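# Place the cart's parcel into the gap in the row

## Task

On the desk, three parcels stand in a line with an empty space between two of them. Take the parcel that sits on the cart and set it into that space so it lines up with the row and the arrows printed on its sides face upward. The three desk parcels must remain where they are now and stay upright; only a slight shift is tolerated. Finish by opening the gripper and withdrawing the robot. Any parcel that topples or ends up leaning means failure, and a placement that holds only because the robot is still supporting it does not count.

## Robot and tools

ROBOT. A wheeled base with a vertical column, a tilting head with cameras, and two six-joint arms (left_, right_), each ending in a two-finger gripper. Folded, as it starts, it is 0.73 m long, 0.62 m wide and 1.88 m tall; its front sits 0.40 m ahead of the column. The base drives forward/back and turns in place; it has no sideways motion.

FRAMES. Base frame: origin on the floor under the column, midway between the drive wheels; x forward, y to the robot's left, z up. left_hand and right_hand are reported in this frame as the point where the fingers meet (tips extend 8 mm further); the hand's z axis runs along the fingers (quat_wxyz maps (0,0,1) onto it), its y axis along the opening. Odometry frame = base frame at scene start.

execute_actions: actions is a list with zero or one action. An action may hold base, joints, speeds. base holds exactly one key: translate_m (metres, offset from where the base last measured itself, forward positive, -3 to 3) or rotate_rad (radians, offset, counter-clockwise/left positive, -3.2 to 3.2). joints is a dict of absolute targets by name: head_tilt_rad -0.61 to 1.308 (0 level, positive looks down); for each arm joint1 -2.879 to 2.879, joint2 0 to 3.141, joint3 0 to 3.019, joint4 -1.692 to 1.57, joint5 -1.57 to 1.57 (positive swings the hand to the robot's right), joint6 -2.094 to 2.094 (positive rolls clockwise seen from behind the hand), all in radians; left_gripper_m / right_gripper_m 0 to 0.093, the fingertip gap in metres. speeds optionally caps this action's translate_m (0.05-0.8 m/s) or rotate_rad (0.1-1 rad/s); the maximum is the default. A drive or turn needing over 8.667 s is refused; no action exceeds 15 s. Motions in one action start together. Joints left out may keep pushing toward an earlier target. An unknown key or out-of-range number rejects the whole call with no motion. cameras lists any of cam_head_left, cam_head_right, cam_left_wrist, cam_right_wrist, nav_camera, all; omitted/null/all gives every camera, [] none. An empty actions list just reports state and images. If a result reports a stop, the remaining motion calls in the same reply are skipped.

wait: seconds 0 to 10; nothing new is commanded; returns state and images.
zoom_image: camera plus region [x0, y0, x1, y1] in pixels of that camera's latest full 504x504 image, top-left origin, at most 504 by 504.
finished_scene: scene = current scene number; ends it irreversibly and reports success. Only call it once the parcels are settled and the robot has released and backed off.

ARM GEOMETRY (typical). With joint1 at -1.57 (left) or 1.57 (right) and joints 5, 6 at 0, the arm moves in a vertical plane straight ahead, 0.23 m beside the column. Let a = j2 - 0.35, b = 1.05 + j2 - j3, c = b - j4 (c = 1.57 means fingers straight down). Hand point: ahead = 0.12 + 0.39 sin a + 0.38 cos b + 0.25 cos c; up = 1.46 + 0.39 cos a - 0.38 sin b - 0.25 sin c. Example j2,j3,j4 = 0.93, 0.78, 0.14 gives 0.60 ahead, 1.21 up. Real hands tend to sit up to 5 cm lower and nearer the column (about 12 cm under heavy or distant loads); trust the reported hand position (1-3 cm accuracy). Reach is about 1 m from the shoulder, lowest about 0.47 m up; the floor is out of reach. Fingers-down load ratings: 3.2 kg near 0.4 m ahead, 0.65-1.2 m up; 2 kg to 0.6 m ahead; 1 kg to 0.8 m ahead at 0.9-1.2 m up. Loads held with flatter fingers sag. A grip holds roughly 2-6 kg.

GRIPPER. Fingers 7 cm long; outer span is 1 cm wider than the reading at the tips, 5 cm at the base; the body is 10 cm wide, 7 cm thick; the wrist camera sticks out 11 cm on one side. To grasp, command an opening smaller than the parcel; off_target is then expected. A reading that stays 0.002 m or more above the target means something is held.

RESULT LINES. base_status/joint_status: done, off_target (resting short, possibly still pushing), contact_stop (base only, wheel stalled: back off 0.05 m before driving or turning again), time_out, not_followed (safety check withheld arm targets because of self/other-arm/body or obstacle proximity; move the offending joints back 0.05 rad or more, or move the other arm). Tiny joint changes (under ~0.03 rad, 0.08 for joints 2-3) may not move at all though marked done. For gentle contact step about 0.05 rad per call from your last target. A blocked arm keeps pushing; relieve it by sending its reported positions back as targets (a held load sinks a little each time). motor_effort lists wheel motors only; on_its_own flags efforts outside the rest range and targets held. base_odometry counts wheel turns; if turned_by_wheels and turned_by_imu differ noticeably the base slipped or bumped. base_tilt is in degrees. wheel_motors_off = 1 means the wheels are briefly disabled after ~3 s of hard pushing. Camera calibration is given per camera (K, distortion, T_world_to_cam in the base frame) with small errors.

AVOID. Arms striking or pressing on each other; dropping or flinging the parcel; knocking desk parcels over; driving the base hard into the desk or cart (tabletops can slide over the base housing and hit the column: back off 0.05 m); overheating arm motors by holding loads or pushing for long (MOTOR HOT warns, an OVER-TEMPERATURE FAULT drops the arm). Fewer, efficient motions are preferred.

Each tool is called after "Call:" as name(argument=value, ...), one argument or row to a line, values as JSON.

## Session

Call:
execute_actions(
  actions=[],
)

Scene clock: 0.00 s.
base_odometry: x=+0.000 y=+0.000 heading=+0.000 (m, m, rad; odometry frame)
turned_by_wheels: +0.000 (rad since the last result)
turned_by_imu: +0.000 (rad since the last result)
base_tilt: forward=+0.6 right=+0.1 (deg)
base_status: not commanded
joint_positions: head_tilt_rad=+0.883 left_joint1_rad=-1.560 left_joint2_rad=+0.901 left_joint3_rad=+0.397 left_joint4_rad=-0.902 left_joint5_rad=-0.026 left_joint6_rad=+0.075 left_gripper_m=+0.095 right_joint1_rad=+1.593 right_joint2_rad=+0.896 right_joint3_rad=+0.394 right_joint4_rad=-0.992 right_joint5_rad=-0.027 right_joint6_rad=+0.007 right_gripper_m=+0.095
joint_status: not commanded
wheel_motors_off: 0
motor_effort: left_wheel=+3 right_wheel=+2 (%)
left_hand: x=+0.1446 y=+0.2314 z=+1.2453 quat_wxyz=(+0.427, -0.035, -0.904, +0.001) (m; base frame)
right_hand: x=+0.1302 y=-0.2165 z=+1.2639 quat_wxyz=(+0.467, +0.000, -0.884, -0.016) (m; base frame)
pictures: cam_head_left, cam_head_right, cam_left_wrist, cam_right_wrist, nav_camera
Images, in order (width x height): cam_head_left 504x504, cam_head_right 504x504, cam_left_wrist 504x504, cam_right_wrist 504x504, nav_camera 504x504.

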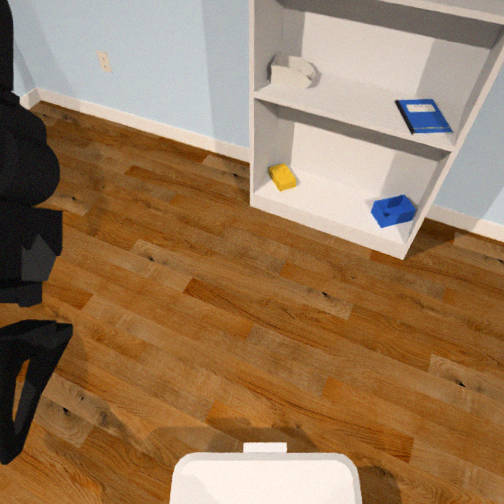

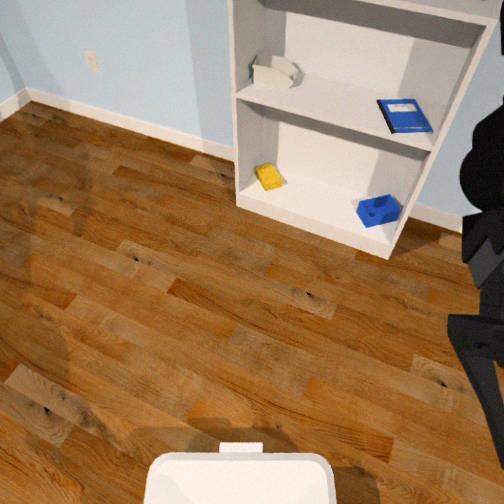

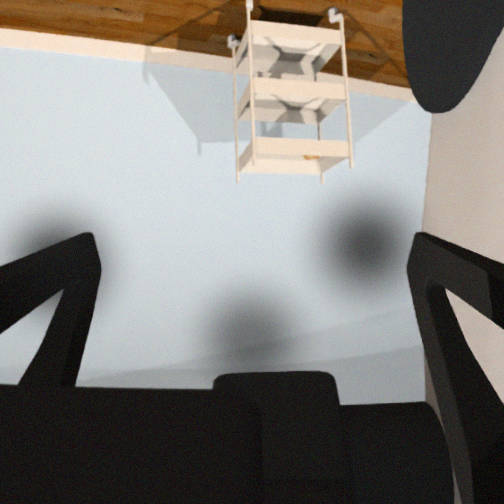

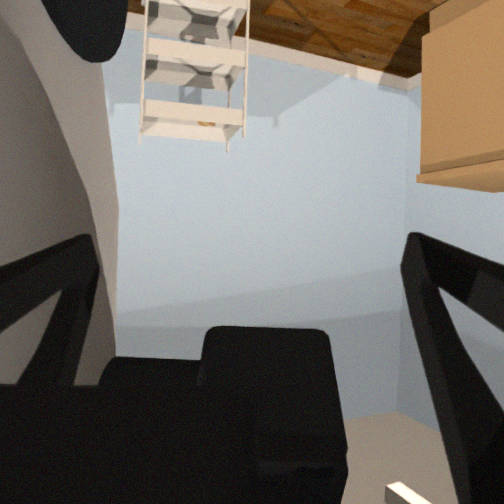

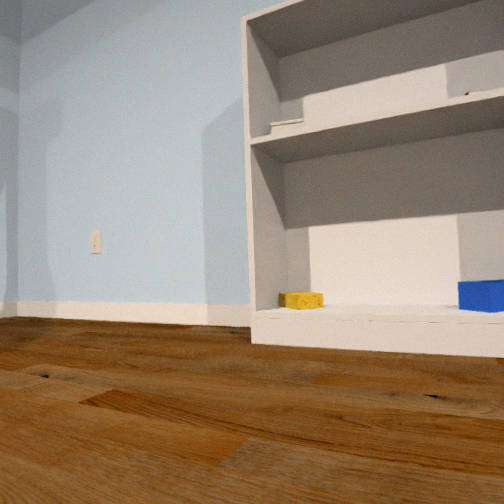

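Call:
execute_actions(
  actions=[
    {"base":{"rotate_rad":-2.9},"joints":{"head_tilt_rad":0.45}},
  ],
  cameras=["cam_head_left","cam_head_right","nav_camera"],
)

Scene clock: 8.70 s.
base_odometry: x=+0.000 y=+0.000 heading=-2.899 (m, m, rad; odometry frame)
turned_by_wheels: -2.899 (rad since the last result)
turned_by_imu: -2.867 (rad since the last result)
base_tilt: forward=+0.6 right=+0.2 (deg)
base_status: done
joint_positions: head_tilt_rad=+0.469 left_joint1_rad=-1.560 left_joint2_rad=+0.901 left_joint3_rad=+0.397 left_joint4_rad=-0.902 left_joint5_rad=-0.026 left_joint6_rad=+0.075 left_gripper_m=+0.095 right_joint1_rad=+1.593 right_joint2_rad=+0.896 right_joint3_rad=+0.394 right_joint4_rad=-0.992 right_joint5_rad=-0.027 right_joint6_rad=+0.007 right_gripper_m=+0.095
joint_status: all done
wheel_motors_off: 0
motor_effort: left_wheel=+0(43) right_wheel=-1(50) (%)
left_hand: x=+0.1446 y=+0.2314 z=+1.2453 quat_wxyz=(+0.427, -0.035, -0.904, +0.001) (m; base frame)
right_hand: x=+0.1302 y=-0.2165 z=+1.2639 quat_wxyz=(+0.467, +0.000, -0.884, -0.016) (m; base frame)
pictures: cam_head_left, cam_head_right, nav_camera
camera_calibration (this result's frames):
cam_head_left: T_world_to_cam=[[0.00127087, -0.99999, -0.00436937, 0.047402], [-0.496886, 0.00316034, -0.86781, 1.37583], [0.867815, 0.00327396, -0.496877, 0.64792], [0, 0, 0, 1]] pos_world=[0.121299, 0.0409322, 1.51611]
cam_head_right: T_world_to_cam=[[0.0204454, -0.999789, 0.00182424, -0.0323089], [-0.497239, -0.0117513, -0.867534, 1.3705], [0.867373, 0.01683, -0.497375, 0.649845], [0, 0, 0, 1]] pos_world=[0.11847, -0.0271338, 1.51223]
Images, in order (width x height): cam_head_left 504x504, cam_head_right 504x504, nav_camera 504x504.

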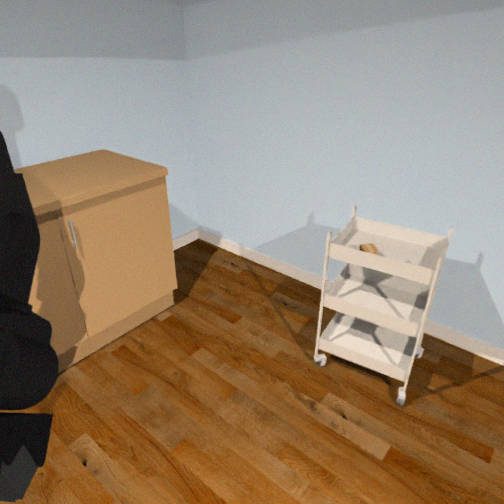

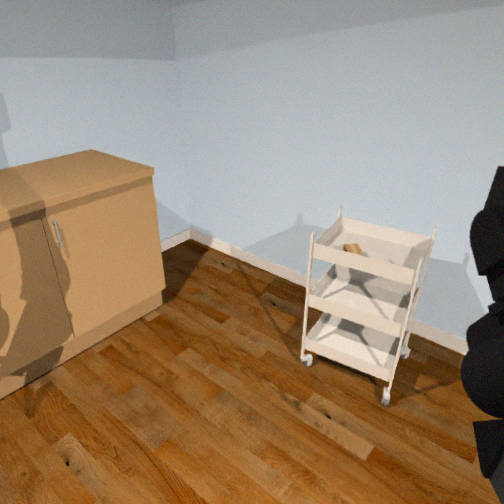

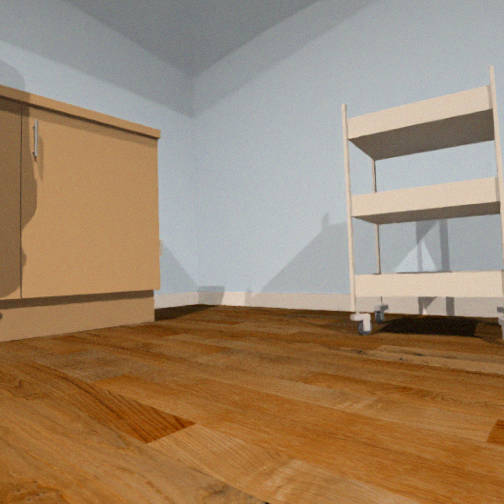

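Call:
execute_actions(
  actions=[
    {"base":{"translate_m":0.6}},
  ],
  cameras=[],
)

Call:
execute_actions(
  actions=[
    {"base":{"rotate_rad":-0.64},"joints":{"head_tilt_rad":0.6}},
  ],
  cameras=[],
)

Call:
execute_actions(
  actions=[
    {"base":{"translate_m":0.45},"joints":{"head_tilt_rad":0.8}},
  ],
)

Scene clock: 34.37 s.
base_odometry: x=-0.582 y=-0.144 heading=-2.899 (m, m, rad; odometry frame)
turned_by_wheels: +0.000 (rad since the last result)
turned_by_imu: +0.000 (rad since the last result)
base_tilt: forward=+0.6 right=+0.1 (deg)
base_status: done
joint_positions: head_tilt_rad=+0.468 left_joint1_rad=-1.560 left_joint2_rad=+0.901 left_joint3_rad=+0.399 left_joint4_rad=-0.902 left_joint5_rad=-0.026 left_joint6_rad=+0.075 left_gripper_m=+0.095 right_joint1_rad=+1.593 right_joint2_rad=+0.896 right_joint3_rad=+0.395 right_joint4_rad=-0.992 right_joint5_rad=-0.027 right_joint6_rad=+0.007 right_gripper_m=+0.095
joint_status: not commanded
wheel_motors_off: 0
motor_effort: left_wheel=+0(50) right_wheel=+0(63) (%)
left_hand: x=+0.1454 y=+0.2314 z=+1.2450 quat_wxyz=(+0.426, -0.035, -0.904, +0.001) (m; base frame)
right_hand: x=+0.1310 y=-0.2165 z=+1.2636 quat_wxyz=(+0.466, +0.000, -0.885, -0.016) (m; base frame)
pictures: none
No camera images: the call's "cameras" was empty. Leave "cameras" out to get every camera's image.

Scene clock: 36.33 s.
base_odometry: x=-0.582 y=-0.144 heading=+2.745 (m, m, rad; odometry frame)
turned_by_wheels: -0.639 (rad since the last result)
turned_by_imu: -0.629 (rad since the last result)
base_tilt: forward=+0.6 right=+0.1 (deg)
base_status: done
joint_positions: head_tilt_rad=+0.603 left_joint1_rad=-1.560 left_joint2_rad=+0.901 left_joint3_rad=+0.399 left_joint4_rad=-0.902 left_joint5_rad=-0.026 left_joint6_rad=+0.075 left_gripper_m=+0.095 right_joint1_rad=+1.593 right_joint2_rad=+0.896 right_joint3_rad=+0.395 right_joint4_rad=-0.992 right_joint5_rad=-0.027 right_joint6_rad=+0.007 right_gripper_m=+0.095
joint_status: all done
wheel_motors_off: 0
motor_effort: left_wheel=+0(38) right_wheel=+0(58) (%)
left_hand: x=+0.1454 y=+0.2314 z=+1.2450 quat_wxyz=(+0.426, -0.035, -0.904, +0.001) (m; base frame)
right_hand: x=+0.1308 y=-0.2165 z=+1.2637 quat_wxyz=(+0.466, +0.000, -0.884, -0.016) (m; base frame)
pictures: none
No camera images: the call's "cameras" was empty. Leave "cameras" out to get every camera's image.

Scene clock: 38.60 s.
base_odometry: x=-0.997 y=+0.030 heading=+2.744 (m, m, rad; odometry frame)
turned_by_wheels: +0.000 (rad since the last result)
turned_by_imu: -0.001 (rad since the last result)
base_tilt: forward=+0.6 right=+0.3 (deg)
base_status: done
joint_positions: head_tilt_rad=+0.802 left_joint1_rad=-1.560 left_joint2_rad=+0.901 left_joint3_rad=+0.399 left_joint4_rad=-0.902 left_joint5_rad=-0.026 left_joint6_rad=+0.075 left_gripper_m=+0.095 right_joint1_rad=+1.593 right_joint2_rad=+0.897 right_joint3_rad=+0.395 right_joint4_rad=-0.992 right_joint5_rad=-0.027 right_joint6_rad=+0.007 right_gripper_m=+0.095
joint_status: all done
wheel_motors_off: 0
motor_effort: left_wheel=+0(49) right_wheel=+0(64) (%)
left_hand: x=+0.1456 y=+0.2314 z=+1.2450 quat_wxyz=(+0.426, -0.035, -0.904, +0.001) (m; base frame)
right_hand: x=+0.1310 y=-0.2165 z=+1.2636 quat_wxyz=(+0.466, +0.000, -0.884, -0.016) (m; base frame)
pictures: cam_head_left, cam_head_right, cam_left_wrist, cam_right_wrist, nav_camera
camera_calibration (this result's frames):
cam_head_left: T_world_to_cam=[[-0.000231491, -0.99999, -0.00454455, 0.0477469], [-0.75388, 0.00316034, -0.657005, 1.06404], [0.657012, 0.00327396, -0.753873, 1.05423], [0, 0, 0, 1]] pos_world=[0.109528, 0.0409322, 1.49406]
cam_head_right: T_world_to_cam=[[0.0199139, -0.999789, -0.00497797, -0.021807], [-0.754123, -0.0117513, -0.656628, 1.05855], [0.656431, 0.01683, -0.754198, 1.0559], [0, 0, 0, 1]] pos_world=[0.105587, -0.0271338, 1.49132]
cam_left_wrist: T_world_to_cam=[[-0.0493772, -0.997978, 0.0400221, 0.186859], [-0.0496255, 0.0424729, 0.997864, -1.24362], [-0.997547, 0.0472856, -0.0516223, 0.322163], [0, 0, 0, 1]] pos_world=[0.268884, 0.224067, 1.25012]
cam_right_wrist: T_world_to_cam=[[-0.0180568, -0.999585, -0.0224558, -0.182183], [0.02287, -0.0228665, 0.999477, -1.2614], [-0.999575, 0.0175338, 0.0232734, 0.229239], [0, 0, 0, 1]] pos_world=[0.2547, -0.21497, 1.25131]
Images, in order (width x height): cam_head_left 504x504, cam_head_right 504x504, cam_left_wrist 504x504, cam_right_wrist 504x504, nav_camera 504x504.

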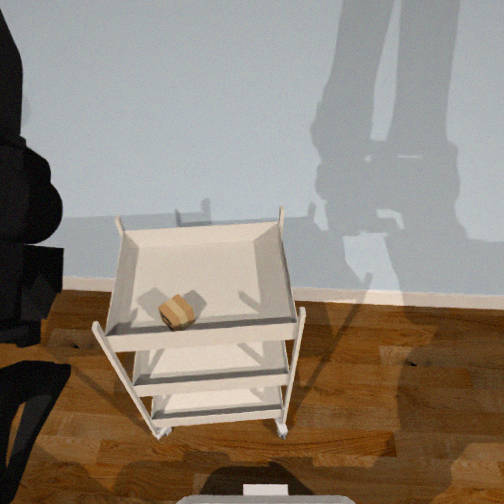

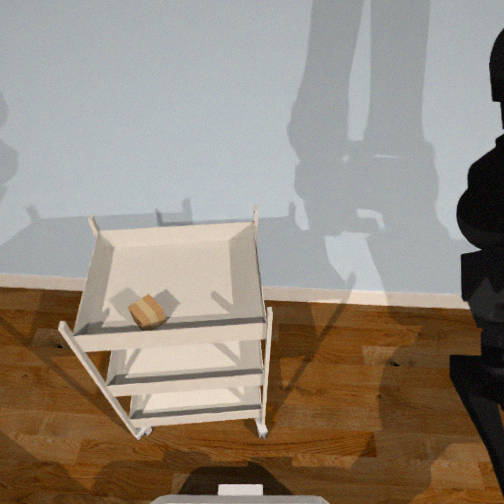

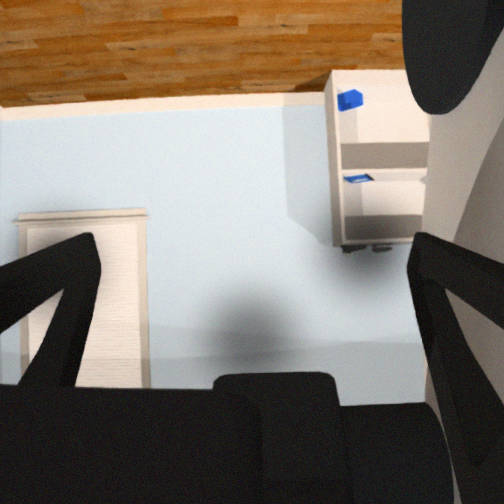

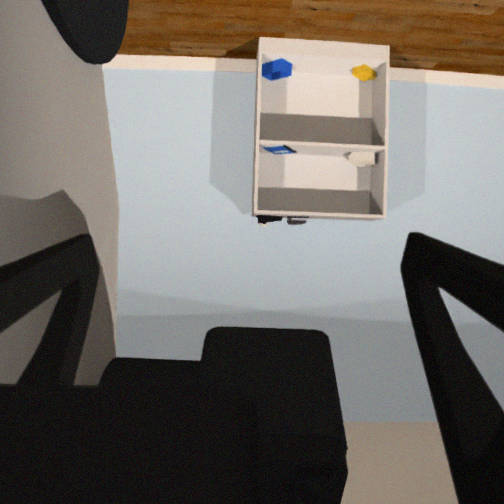

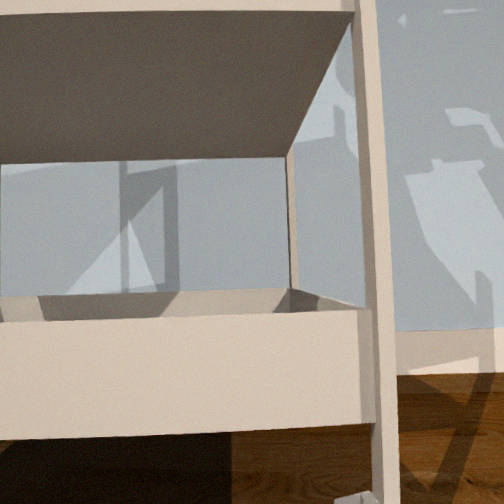

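Call:
zoom_image(
  camera="cam_head_left",
  region=[130,270,230,350],
)

Call:
zoom_image(
  camera="cam_head_right",
  region=[100,270,200,350],
)

Region (130, 270, 230, 350) of cam_head_left's 504x504 image, scaled by 5.040, with more detail than that image has; it fills the top 403 rows of this view, and the rest is white.

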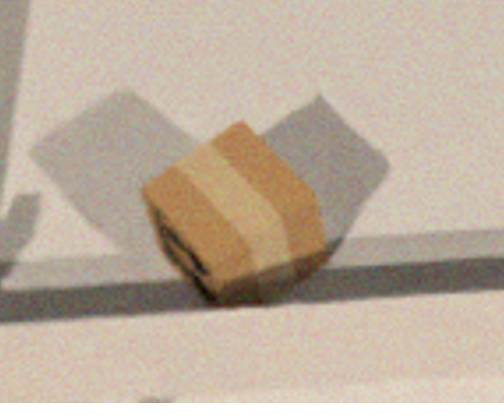

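Region (100, 270, 200, 350) of cam_head_right's 504x504 image, scaled by 5.040, with more detail than that image has; it fills the top 403 rows of this view, and the rest is white.

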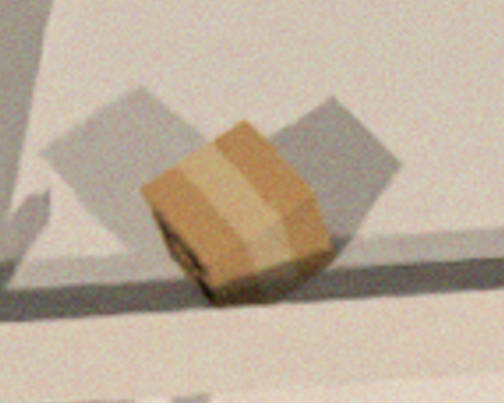

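Call:
execute_actions(
  actions=[
    {"joints":{"left_joint1_rad":-1.57,"left_joint2_rad":1.62,"left_joint3_rad":1.42,"left_joint4_rad":-0.32,"left_joint5_rad":0,"left_joint6_rad":0,"head_tilt_rad":0.95}},
  ],
  cameras=["cam_head_left","cam_head_right","cam_left_wrist"],
)

Scene clock: 59.27 s.
base_odometry: x=-0.997 y=+0.030 heading=+2.744 (m, m, rad; odometry frame)
turned_by_wheels: +0.000 (rad since the last result)
turned_by_imu: +0.000 (rad since the last result)
base_tilt: forward=+0.6 right=+0.1 (deg)
base_status: not commanded
joint_positions: head_tilt_rad=+0.950 left_joint1_rad=-1.564 left_joint2_rad=+1.619 left_joint3_rad=+1.419 left_joint4_rad=-0.322 left_joint5_rad=-0.002 left_joint6_rad=+0.007 left_gripper_m=+0.095 right_joint1_rad=+1.593 right_joint2_rad=+0.897 right_joint3_rad=+0.395 right_joint4_rad=-0.992 right_joint5_rad=-0.027 right_joint6_rad=+0.007 right_gripper_m=+0.095
joint_status: all done
wheel_motors_off: 0
motor_effort: left_wheel=-1(1) right_wheel=+0(1) (%)
left_hand: x=+0.6136 y=+0.2294 z=+0.9610 quat_wxyz=(-0.001, -0.002, -1.000, -0.004) (m; base frame)
right_hand: x=+0.1310 y=-0.2165 z=+1.2636 quat_wxyz=(+0.466, +0.000, -0.884, -0.016) (m; base frame)
pictures: cam_head_left, cam_head_right, cam_left_wrist
camera_calibration (this result's frames):
cam_head_left: T_world_to_cam=[[-0.000898594, -0.99999, -0.00446084, 0.0476514], [-0.842459, 0.00316034, -0.538751, 0.886362], [0.538759, 0.00327396, -0.842453, 1.19656], [0, 0, 0, 1]] pos_world=[0.102109, 0.0409322, 1.48579]
cam_head_right: T_world_to_cam=[[0.0189631, -0.999789, -0.0078579, -0.0173243], [-0.842644, -0.0117513, -0.538343, 0.880818], [0.538137, 0.01683, -0.842689, 1.19809], [0, 0, 0, 1]] pos_world=[0.0978076, -0.0271338, 1.48366]
cam_left_wrist: T_world_to_cam=[[-0.00212124, -0.999968, 0.00767504, 0.22185], [-0.803938, 0.00626973, 0.59468, -0.0783001], [-0.59471, -0.0049088, -0.803926, 1.26218], [0, 0, 0, 1]] pos_world=[0.688151, 0.22853, 1.05956]
Images, in order (width x height): cam_head_left 504x504, cam_head_right 504x504, cam_left_wrist 504x504.

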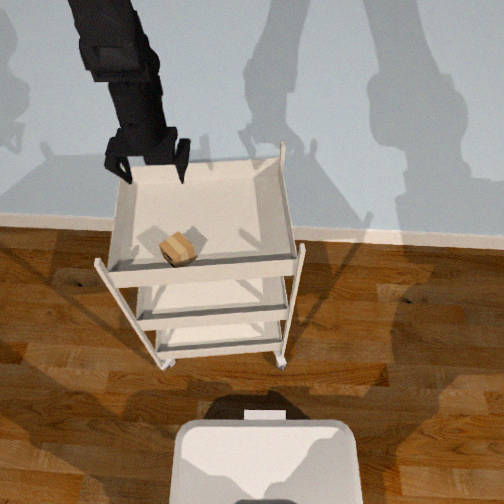

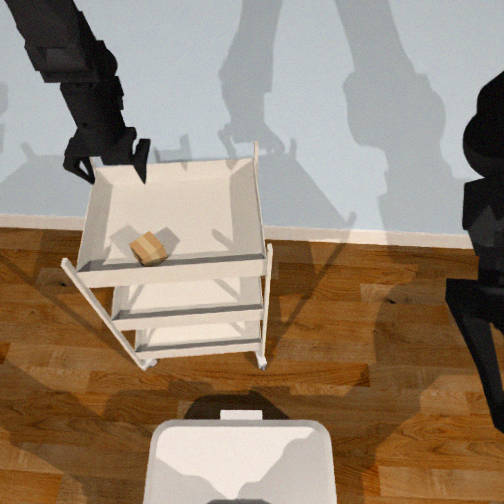

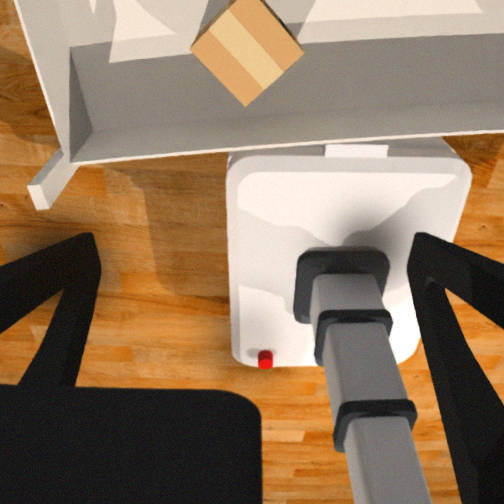

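Call:
execute_actions(
  actions=[
    {"joints":{"left_joint2_rad":2.01,"left_joint3_rad":1.78,"left_joint4_rad":-0.29,"left_joint6_rad":-0.785,"left_gripper_m":0.085}},
  ],
  cameras=["cam_head_left","cam_head_right","cam_left_wrist"],
)

Scene clock: 72.97 s.
base_odometry: x=-0.997 y=+0.030 heading=+2.744 (m, m, rad; odometry frame)
turned_by_wheels: +0.000 (rad since the last result)
turned_by_imu: +0.000 (rad since the last result)
base_tilt: forward=+0.4 right=+0.1 (deg)
base_status: not commanded
joint_positions: head_tilt_rad=+0.950 left_joint1_rad=-1.564 left_joint2_rad=+2.020 left_joint3_rad=+1.765 left_joint4_rad=-0.290 left_joint5_rad=-0.002 left_joint6_rad=-0.778 left_gripper_m=+0.085 right_joint1_rad=+1.593 right_joint2_rad=+0.897 right_joint3_rad=+0.395 right_joint4_rad=-0.992 right_joint5_rad=-0.027 right_joint6_rad=+0.007 right_gripper_m=+0.095
joint_status: all done
wheel_motors_off: 0
motor_effort: left_wheel=-1(1) right_wheel=+1(1) (%)
left_hand: x=+0.6028 y=+0.2302 z=+0.8027 quat_wxyz=(+0.008, +0.381, -0.925, -0.008) (m; base frame)
right_hand: x=+0.1310 y=-0.2165 z=+1.2636 quat_wxyz=(+0.466, +0.000, -0.884, -0.016) (m; base frame)
pictures: cam_head_left, cam_head_right, cam_left_wrist
camera_calibration (this result's frames):
cam_head_left: T_world_to_cam=[[-0.000898702, -0.99999, -0.00446082, 0.0476513], [-0.842472, 0.00316034, -0.53873, 0.886331], [0.538739, 0.00327396, -0.842466, 1.19658], [0, 0, 0, 1]] pos_world=[0.102108, 0.0409322, 1.48579]
cam_head_right: T_world_to_cam=[[0.0189629, -0.999789, -0.00785836, -0.0173236], [-0.842657, -0.0117513, -0.538322, 0.880788], [0.538117, 0.01683, -0.842702, 1.19811], [0, 0, 0, 1]] pos_world=[0.0978063, -0.0271338, 1.48366]
cam_left_wrist: T_world_to_cam=[[0.705177, -0.709013, -0.00509247, -0.259224], [-0.562921, -0.564212, 0.603974, -0.014292], [-0.431099, -0.423042, -0.796988, 1.12062], [0, 0, 0, 1]] pos_world=[0.65785, 0.28221, 0.900429]
Images, in order (width x height): cam_head_left 504x504, cam_head_right 504x504, cam_left_wrist 504x504.

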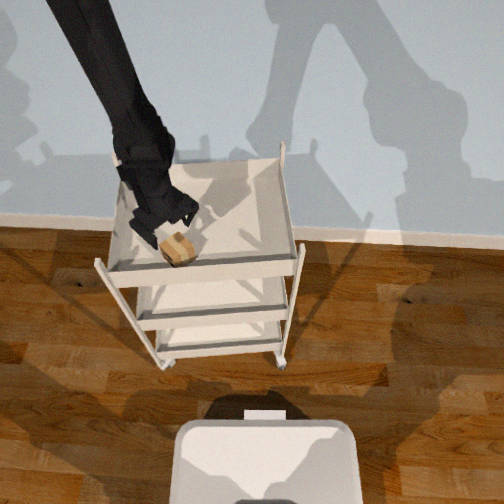

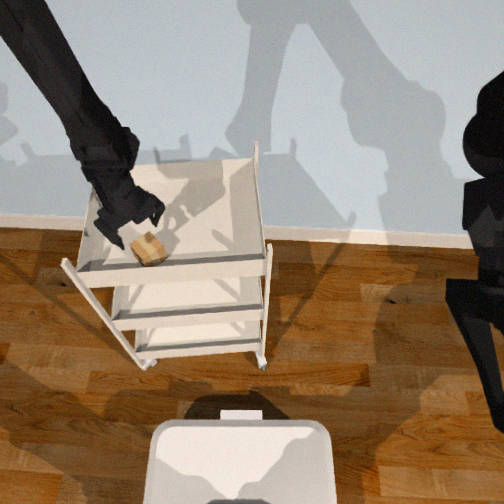

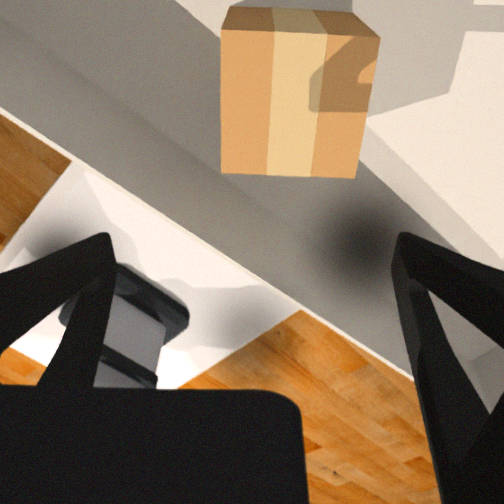

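Call:
execute_actions(
  actions=[
    {"base":{"translate_m":0.025},"joints":{"left_joint2_rad":2.1,"left_joint3_rad":1.89,"left_joint4_rad":-0.31}},
  ],
  cameras=["cam_left_wrist"],
)

Call:
execute_actions(
  actions=[
    {"joints":{"left_joint2_rad":2.23,"left_joint3_rad":2.05,"left_joint4_rad":-0.34}},
  ],
  cameras=["cam_head_left","cam_left_wrist"],
)

Scene clock: 88.07 s.
base_odometry: x=-1.021 y=+0.040 heading=+2.744 (m, m, rad; odometry frame)
turned_by_wheels: +0.000 (rad since the last result)
turned_by_imu: +0.000 (rad since the last result)
base_tilt: forward=+0.5 right=+0.2 (deg)
base_status: done
joint_positions: head_tilt_rad=+0.951 left_joint1_rad=-1.564 left_joint2_rad=+2.091 left_joint3_rad=+1.881 left_joint4_rad=-0.309 left_joint5_rad=-0.002 left_joint6_rad=-0.778 left_gripper_m=+0.085 right_joint1_rad=+1.593 right_joint2_rad=+0.897 right_joint3_rad=+0.394 right_joint4_rad=-0.992 right_joint5_rad=-0.027 right_joint6_rad=+0.007 right_gripper_m=+0.095
joint_status: all done
wheel_motors_off: 0
motor_effort: left_wheel=+0(31) right_wheel=+0(39) (%)
left_hand: x=+0.6216 y=+0.2304 z=+0.7802 quat_wxyz=(-0.004, +0.381, -0.925, -0.003) (m; base frame)
right_hand: x=+0.1304 y=-0.2165 z=+1.2638 quat_wxyz=(+0.467, +0.000, -0.884, -0.016) (m; base frame)
pictures: cam_left_wrist
camera_calibration (this result's frames):
cam_left_wrist: T_world_to_cam=[[0.70497, -0.709116, 0.0131389, -0.286503], [-0.578477, -0.56418, 0.589122, 0.0312249], [-0.410343, -0.422914, -0.807937, 1.10644], [0, 0, 0, 1]] pos_world=[0.674057, 0.28238, 0.8793]
Images, in order (width x height): cam_left_wrist 504x504.

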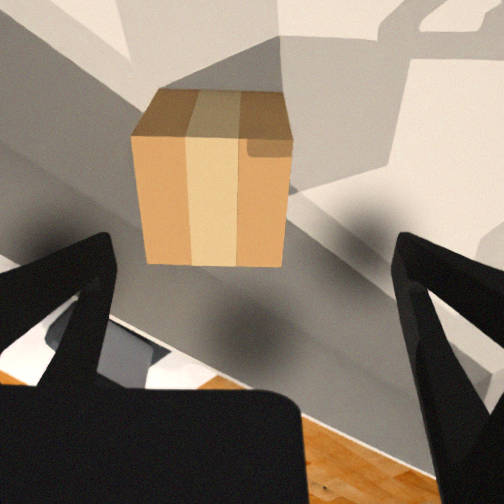

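Scene clock: 88.90 s.
base_odometry: x=-1.021 y=+0.040 heading=+2.744 (m, m, rad; odometry frame)
turned_by_wheels: +0.000 (rad since the last result)
turned_by_imu: +0.000 (rad since the last result)
base_tilt: forward=+0.8 right=+0.3 (deg)
base_status: not commanded
joint_positions: head_tilt_rad=+0.951 left_joint1_rad=-1.564 left_joint2_rad=+2.228 left_joint3_rad=+2.033 left_joint4_rad=-0.336 left_joint5_rad=-0.003 left_joint6_rad=-0.777 left_gripper_m=+0.085 right_joint1_rad=+1.593 right_joint2_rad=+0.897 right_joint3_rad=+0.394 right_joint4_rad=-0.992 right_joint5_rad=-0.027 right_joint6_rad=+0.007 right_gripper_m=+0.095
joint_status: all done
wheel_motors_off: 0
motor_effort: left_wheel=+0(1) right_wheel=+0(0) (%)
left_hand: x=+0.6115 y=+0.2307 z=+0.7312 quat_wxyz=(+0.002, +0.380, -0.925, -0.005) (m; base frame)
right_hand: x=+0.1304 y=-0.2165 z=+1.2638 quat_wxyz=(+0.467, +0.000, -0.884, -0.016) (m; base frame)
pictures: cam_head_left, cam_left_wrist
camera_calibration (this result's frames):
cam_head_left: T_world_to_cam=[[-0.000903112, -0.99999, -0.00445993, 0.0476502], [-0.843005, 0.00316034, -0.537897, 0.885074], [0.537906, 0.00327396, -0.842999, 1.19744], [0, 0, 0, 1]] pos_world=[0.102054, 0.0409322, 1.48573]
cam_left_wrist: T_world_to_cam=[[0.704853, -0.70934, 0.00428862, -0.27196], [-0.571419, -0.564202, 0.595951, 0.0451303], [-0.420312, -0.422508, -0.80301, 1.06527], [0, 0, 0, 1]] pos_world=[0.665226, 0.282636, 0.829693]
Images, in order (width x height): cam_head_left 504x504, cam_left_wrist 504x504.

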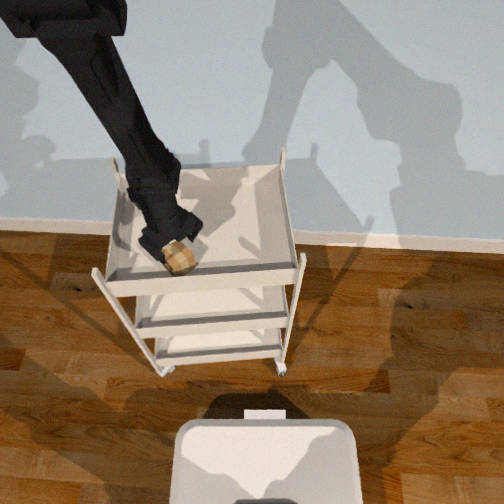

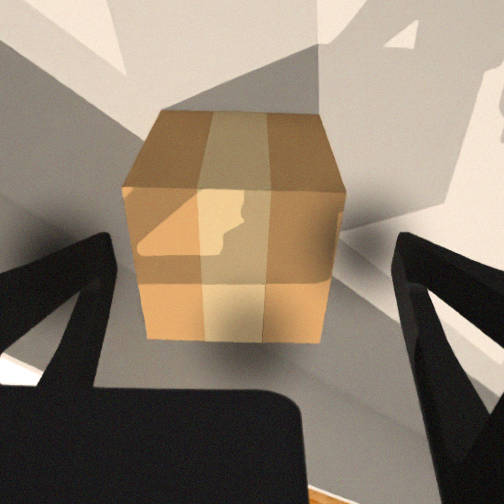

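Call:
execute_actions(
  actions=[
    {"joints":{"left_joint2_rad":2.33,"left_joint3_rad":2.17,"left_joint4_rad":-0.36}},
  ],
  cameras=["cam_left_wrist"],
)

Scene clock: 99.83 s.
base_odometry: x=-1.021 y=+0.040 heading=+2.744 (m, m, rad; odometry frame)
turned_by_wheels: +0.000 (rad since the last result)
turned_by_imu: +0.000 (rad since the last result)
base_tilt: forward=+0.6 right=+0.2 (deg)
base_status: not commanded
joint_positions: head_tilt_rad=+0.951 left_joint1_rad=-1.564 left_joint2_rad=+2.327 left_joint3_rad=+2.155 left_joint4_rad=-0.355 left_joint5_rad=-0.003 left_joint6_rad=-0.777 left_gripper_m=+0.085 right_joint1_rad=+1.593 right_joint2_rad=+0.897 right_joint3_rad=+0.394 right_joint4_rad=-0.992 right_joint5_rad=-0.027 right_joint6_rad=+0.007 right_gripper_m=+0.095
joint_status: all done
wheel_motors_off: 0
motor_effort: left_wheel=+0(0) right_wheel=+0(0) (%)
left_hand: x=+0.6067 y=+0.2309 z=+0.6981 quat_wxyz=(+0.001, +0.380, -0.925, -0.005) (m; base frame)
right_hand: x=+0.1304 y=-0.2165 z=+1.2638 quat_wxyz=(+0.467, +0.000, -0.884, -0.016) (m; base frame)
pictures: cam_left_wrist
camera_calibration (this result's frames):
cam_left_wrist: T_world_to_cam=[[0.704825, -0.709352, 0.00643265, -0.269756], [-0.573244, -0.564198, 0.594198, 0.064542], [-0.417867, -0.422493, -0.804293, 1.03609], [0, 0, 0, 1]] pos_world=[0.660076, 0.282803, 0.796703]
Images, in order (width x height): cam_left_wrist 504x504.

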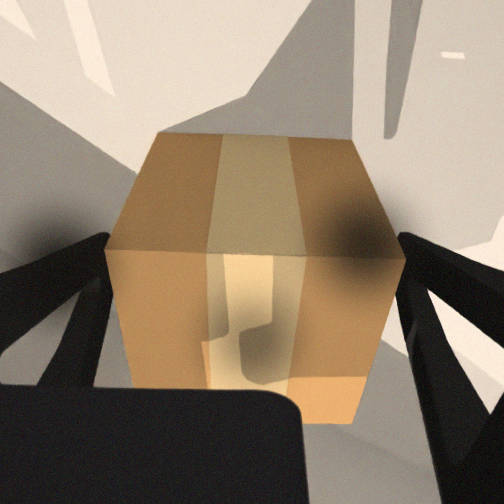

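Call:
execute_actions(
  actions=[
    {"joints":{"left_gripper_m":0.035}},
  ],
  cameras=["cam_left_wrist"],
)

Call:
execute_actions(
  actions=[
    {"joints":{"left_joint2_rad":2.0,"left_joint3_rad":1.85,"left_joint4_rad":-0.37}},
  ],
  cameras=[],
)

Call:
execute_actions(
  actions=[
    {"joints":{"left_joint2_rad":1.5,"left_joint3_rad":1.3,"left_joint4_rad":-0.32,"left_joint6_rad":0,"head_tilt_rad":0.75}},
  ],
  cameras=["cam_head_left","cam_head_right","cam_left_wrist"],
)

Scene clock: 108.80 s.
base_odometry: x=-1.021 y=+0.040 heading=+2.744 (m, m, rad; odometry frame)
turned_by_wheels: +0.000 (rad since the last result)
turned_by_imu: +0.000 (rad since the last result)
base_tilt: forward=+0.6 right=+0.2 (deg)
base_status: not commanded
joint_positions: head_tilt_rad=+0.951 left_joint1_rad=-1.564 left_joint2_rad=+2.327 left_joint3_rad=+2.155 left_joint4_rad=-0.355 left_joint5_rad=-0.002 left_joint6_rad=-0.778 left_gripper_m=+0.058 right_joint1_rad=+1.593 right_joint2_rad=+0.897 right_joint3_rad=+0.394 right_joint4_rad=-0.992 right_joint5_rad=-0.027 right_joint6_rad=+0.007 right_gripper_m=+0.095
joint_status: left_gripper_m off_target (ended at +0.058, target +0.035)
wheel_motors_off: 0
motor_effort: left_wheel=+0(0) right_wheel=+0(0) (%)
left_hand: x=+0.6067 y=+0.2308 z=+0.6981 quat_wxyz=(+0.001, +0.381, -0.925, -0.004) (m; base frame)
right_hand: x=+0.1304 y=-0.2165 z=+1.2638 quat_wxyz=(+0.467, +0.000, -0.884, -0.016) (m; base frame)
pictures: cam_left_wrist
camera_calibration (this result's frames):
cam_left_wrist: T_world_to_cam=[[0.705097, -0.709079, 0.00670496, -0.270221], [-0.573031, -0.564192, 0.59441, 0.0642266], [-0.417701, -0.422959, -0.804134, 1.03596], [0, 0, 0, 1]] pos_world=[0.660056, 0.282795, 0.796683]
Images, in order (width x height): cam_left_wrist 504x504.

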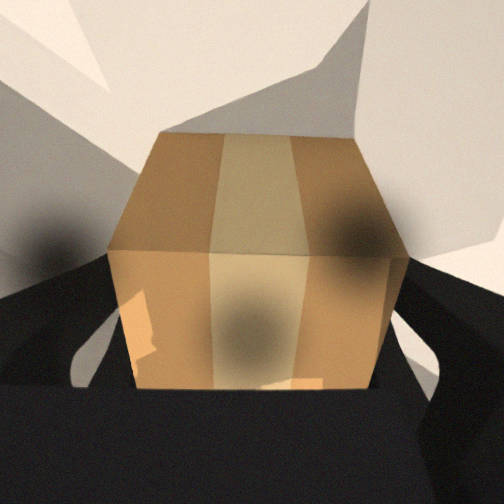

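Scene clock: 110.27 s.
base_odometry: x=-1.021 y=+0.040 heading=+2.744 (m, m, rad; odometry frame)
turned_by_wheels: +0.000 (rad since the last result)
turned_by_imu: +0.000 (rad since the last result)
base_tilt: forward=+0.7 right=+0.1 (deg)
base_status: not commanded
joint_positions: head_tilt_rad=+0.951 left_joint1_rad=-1.564 left_joint2_rad=+1.996 left_joint3_rad=+1.850 left_joint4_rad=-0.370 left_joint5_rad=-0.002 left_joint6_rad=-0.778 left_gripper_m=+0.058 right_joint1_rad=+1.593 right_joint2_rad=+0.897 right_joint3_rad=+0.394 right_joint4_rad=-0.992 right_joint5_rad=-0.027 right_joint6_rad=+0.007 right_gripper_m=+0.095
joint_status: all done
wheel_motors_off: 0
motor_effort: left_wheel=+0(0) right_wheel=+0(1) (%)
left_hand: x=+0.6500 y=+0.2303 z=+0.8247 quat_wxyz=(-0.005, +0.381, -0.925, -0.002) (m; base frame)
right_hand: x=+0.1304 y=-0.2165 z=+1.2638 quat_wxyz=(+0.467, +0.000, -0.884, -0.016) (m; base frame)
pictures: none
No camera images: the call's "cameras" was empty. Leave "cameras" out to get every camera's image.

Scene clock: 111.70 s.
base_odometry: x=-1.021 y=+0.040 heading=+2.744 (m, m, rad; odometry frame)
turned_by_wheels: +0.000 (rad since the last result)
turned_by_imu: +0.000 (rad since the last result)
base_tilt: forward=+0.6 right=+0.3 (deg)
base_status: not commanded
joint_positions: head_tilt_rad=+0.766 left_joint1_rad=-1.564 left_joint2_rad=+1.500 left_joint3_rad=+1.299 left_joint4_rad=-0.323 left_joint5_rad=-0.002 left_joint6_rad=-0.008 left_gripper_m=+0.058 right_joint1_rad=+1.593 right_joint2_rad=+0.897 right_joint3_rad=+0.394 right_joint4_rad=-0.992 right_joint5_rad=-0.027 right_joint6_rad=+0.007 right_gripper_m=+0.095
joint_status: all done
wheel_motors_off: 0
motor_effort: left_wheel=+0(0) right_wheel=+0(0) (%)
left_hand: x=+0.5965 y=+0.2291 z=+1.0039 quat_wxyz=(+0.000, +0.006, -1.000, -0.004) (m; base frame)
right_hand: x=+0.1304 y=-0.2165 z=+1.2638 quat_wxyz=(+0.467, +0.000, -0.884, -0.016) (m; base frame)
pictures: cam_head_left, cam_head_right, cam_left_wrist
camera_calibration (this result's frames):
cam_head_left: T_world_to_cam=[[-0.0000674365, -0.99999, -0.00454994, 0.047747], [-0.729694, 0.00316034, -0.683767, 1.10405], [0.683774, 0.00327396, -0.729687, 1.01565], [0, 0, 0, 1]] pos_world=[0.111147, 0.0409322, 1.49623]
cam_head_right: T_world_to_cam=[[0.0200805, -0.999789, -0.00425651, -0.0229263], [-0.72995, -0.0117513, -0.683399, 1.09857], [0.683205, 0.01683, -0.730032, 1.01735], [0, 0, 0, 1]] pos_world=[0.107306, -0.0271338, 1.49336]
cam_left_wrist: T_world_to_cam=[[0.013171, -0.999884, 0.00767776, 0.212047], [-0.80242, -0.0059878, 0.59673, -0.117711], [-0.596614, -0.0140203, -0.802406, 1.28817], [0, 0, 0, 1]] pos_world=[0.671292, 0.229378, 1.10225]
Images, in order (width x height): cam_head_left 504x504, cam_head_right 504x504, cam_left_wrist 504x504.

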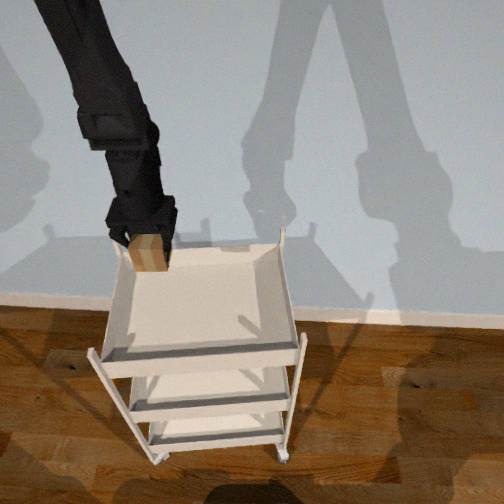

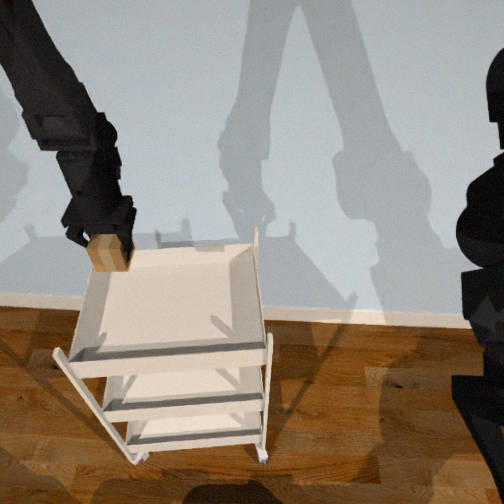

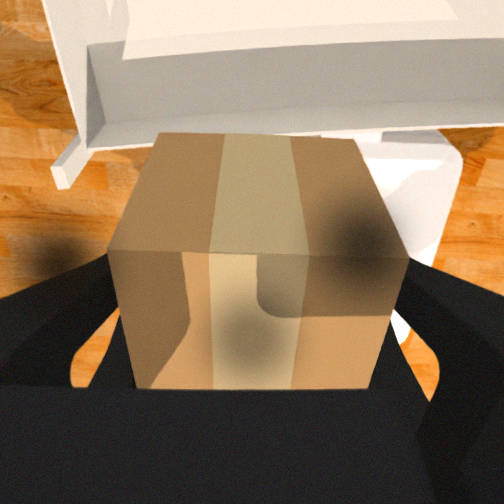

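Call:
execute_actions(
  actions=[
    {"base":{"translate_m":-0.5},"joints":{"left_joint6_rad":1.2,"head_tilt_rad":0.6}},
  ],
  cameras=["cam_head_right"],
)

Call:
zoom_image(
  camera="cam_head_right",
  region=[40,240,180,380],
)

Call:
execute_actions(
  actions=[
    {"base":{"rotate_rad":-1.4},"joints":{"head_tilt_rad":0.45}},
  ],
  cameras=["cam_head_right","cam_head_left","nav_camera"],
)

Scene clock: 123.67 s.
base_odometry: x=-0.560 y=-0.153 heading=+2.743 (m, m, rad; odometry frame)
turned_by_wheels: -0.001 (rad since the last result)
turned_by_imu: +0.000 (rad since the last result)
base_tilt: forward=+0.6 right=+0.1 (deg)
base_status: done
joint_positions: head_tilt_rad=+0.617 left_joint1_rad=-1.565 left_joint2_rad=+1.501 left_joint3_rad=+1.295 left_joint4_rad=-0.322 left_joint5_rad=-0.002 left_joint6_rad=+1.192 left_gripper_m=+0.058 right_joint1_rad=+1.593 right_joint2_rad=+0.897 right_joint3_rad=+0.392 right_joint4_rad=-0.992 right_joint5_rad=-0.027 right_joint6_rad=+0.007 right_gripper_m=+0.095
joint_status: all done
wheel_motors_off: 0
motor_effort: left_wheel=-1(31) right_wheel=+0(42) (%)
left_hand: x=+0.5939 y=+0.2286 z=+1.0029 quat_wxyz=(+0.004, -0.560, -0.828, -0.002) (m; base frame)
right_hand: x=+0.1292 y=-0.2165 z=+1.2643 quat_wxyz=(+0.468, +0.000, -0.884, -0.016) (m; base frame)
pictures: cam_head_right
camera_calibration (this result's frames):
cam_head_right: T_world_to_cam=[[0.0204903, -0.999789, -0.00122166, -0.0276205], [-0.620154, -0.0117513, -0.784392, 1.24861], [0.784213, 0.01683, -0.620264, 0.843252], [0, 0, 0, 1]] pos_world=[0.113607, -0.0271338, 1.50241]
Images, in order (width x height): cam_head_right 504x504.

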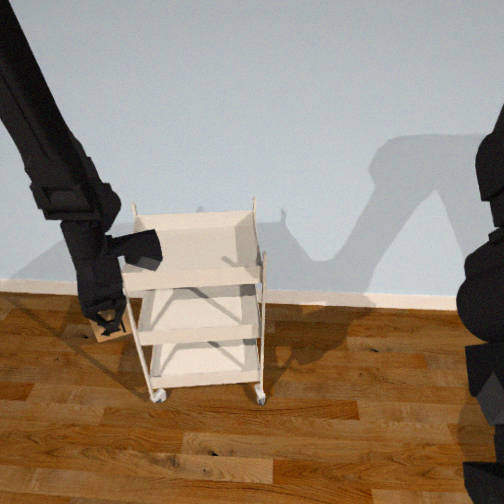

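Region (40, 240, 180, 380) of cam_head_right's 504x504 image, scaled by 3.600, with more detail than that image has.

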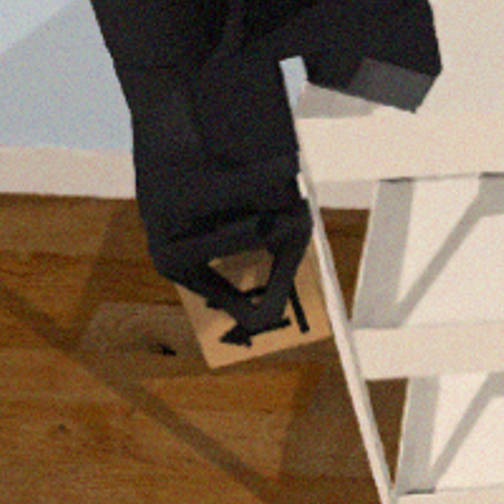

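Scene clock: 126.37 s.
base_odometry: x=-0.560 y=-0.153 heading=+1.344 (m, m, rad; odometry frame)
turned_by_wheels: -1.400 (rad since the last result)
turned_by_imu: -1.382 (rad since the last result)
base_tilt: forward=+0.7 right=+0.3 (deg)
base_status: done
joint_positions: head_tilt_rad=+0.469 left_joint1_rad=-1.572 left_joint2_rad=+1.501 left_joint3_rad=+1.295 left_joint4_rad=-0.322 left_joint5_rad=-0.002 left_joint6_rad=+1.192 left_gripper_m=+0.058 right_joint1_rad=+1.593 right_joint2_rad=+0.897 right_joint3_rad=+0.392 right_joint4_rad=-0.992 right_joint5_rad=-0.027 right_joint6_rad=+0.007 right_gripper_m=+0.095
joint_status: all done
wheel_motors_off: 0
motor_effort: left_wheel=+0(37) right_wheel=-1(46) (%)
left_hand: x=+0.5939 y=+0.2241 z=+1.0028 quat_wxyz=(+0.002, -0.562, -0.827, +0.001) (m; base frame)
right_hand: x=+0.1292 y=-0.2165 z=+1.2643 quat_wxyz=(+0.468, +0.000, -0.884, -0.016) (m; base frame)
pictures: cam_head_left, cam_head_right, nav_camera
camera_calibration (this result's frames):
cam_head_left: T_world_to_cam=[[0.00127084, -0.99999, -0.00436938, 0.0474021], [-0.496893, 0.00316034, -0.867806, 1.37583], [0.867811, 0.00327396, -0.496883, 0.647929], [0, 0, 0, 1]] pos_world=[0.121299, 0.0409322, 1.51611]
cam_head_right: T_world_to_cam=[[0.0204455, -0.999789, 0.00182409, -0.0323087], [-0.497245, -0.0117513, -0.86753, 1.3705], [0.867369, 0.01683, -0.497381, 0.649854], [0, 0, 0, 1]] pos_world=[0.11847, -0.0271338, 1.51223]
Images, in order (width x height): cam_head_left 504x504, cam_head_right 504x504, nav_camera 504x504.

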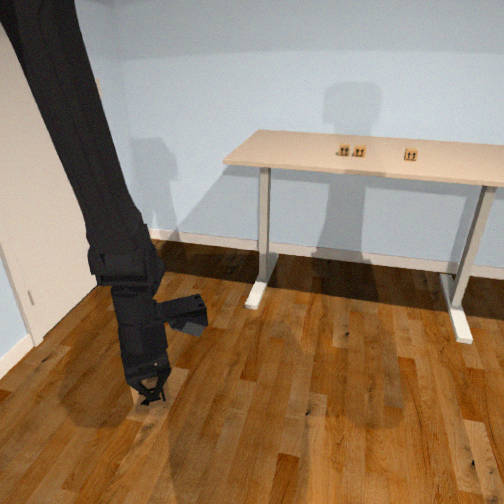

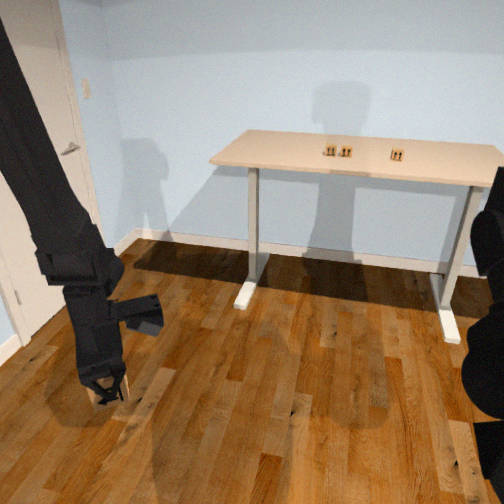

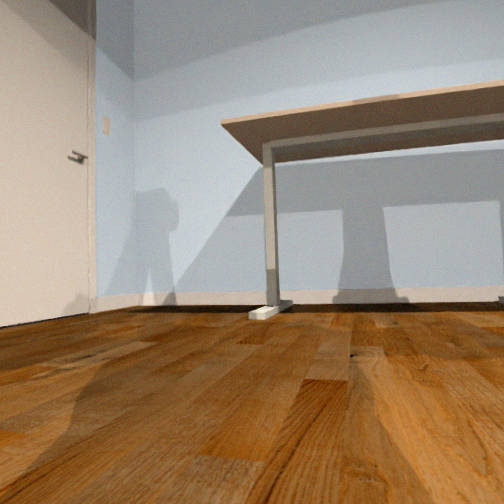

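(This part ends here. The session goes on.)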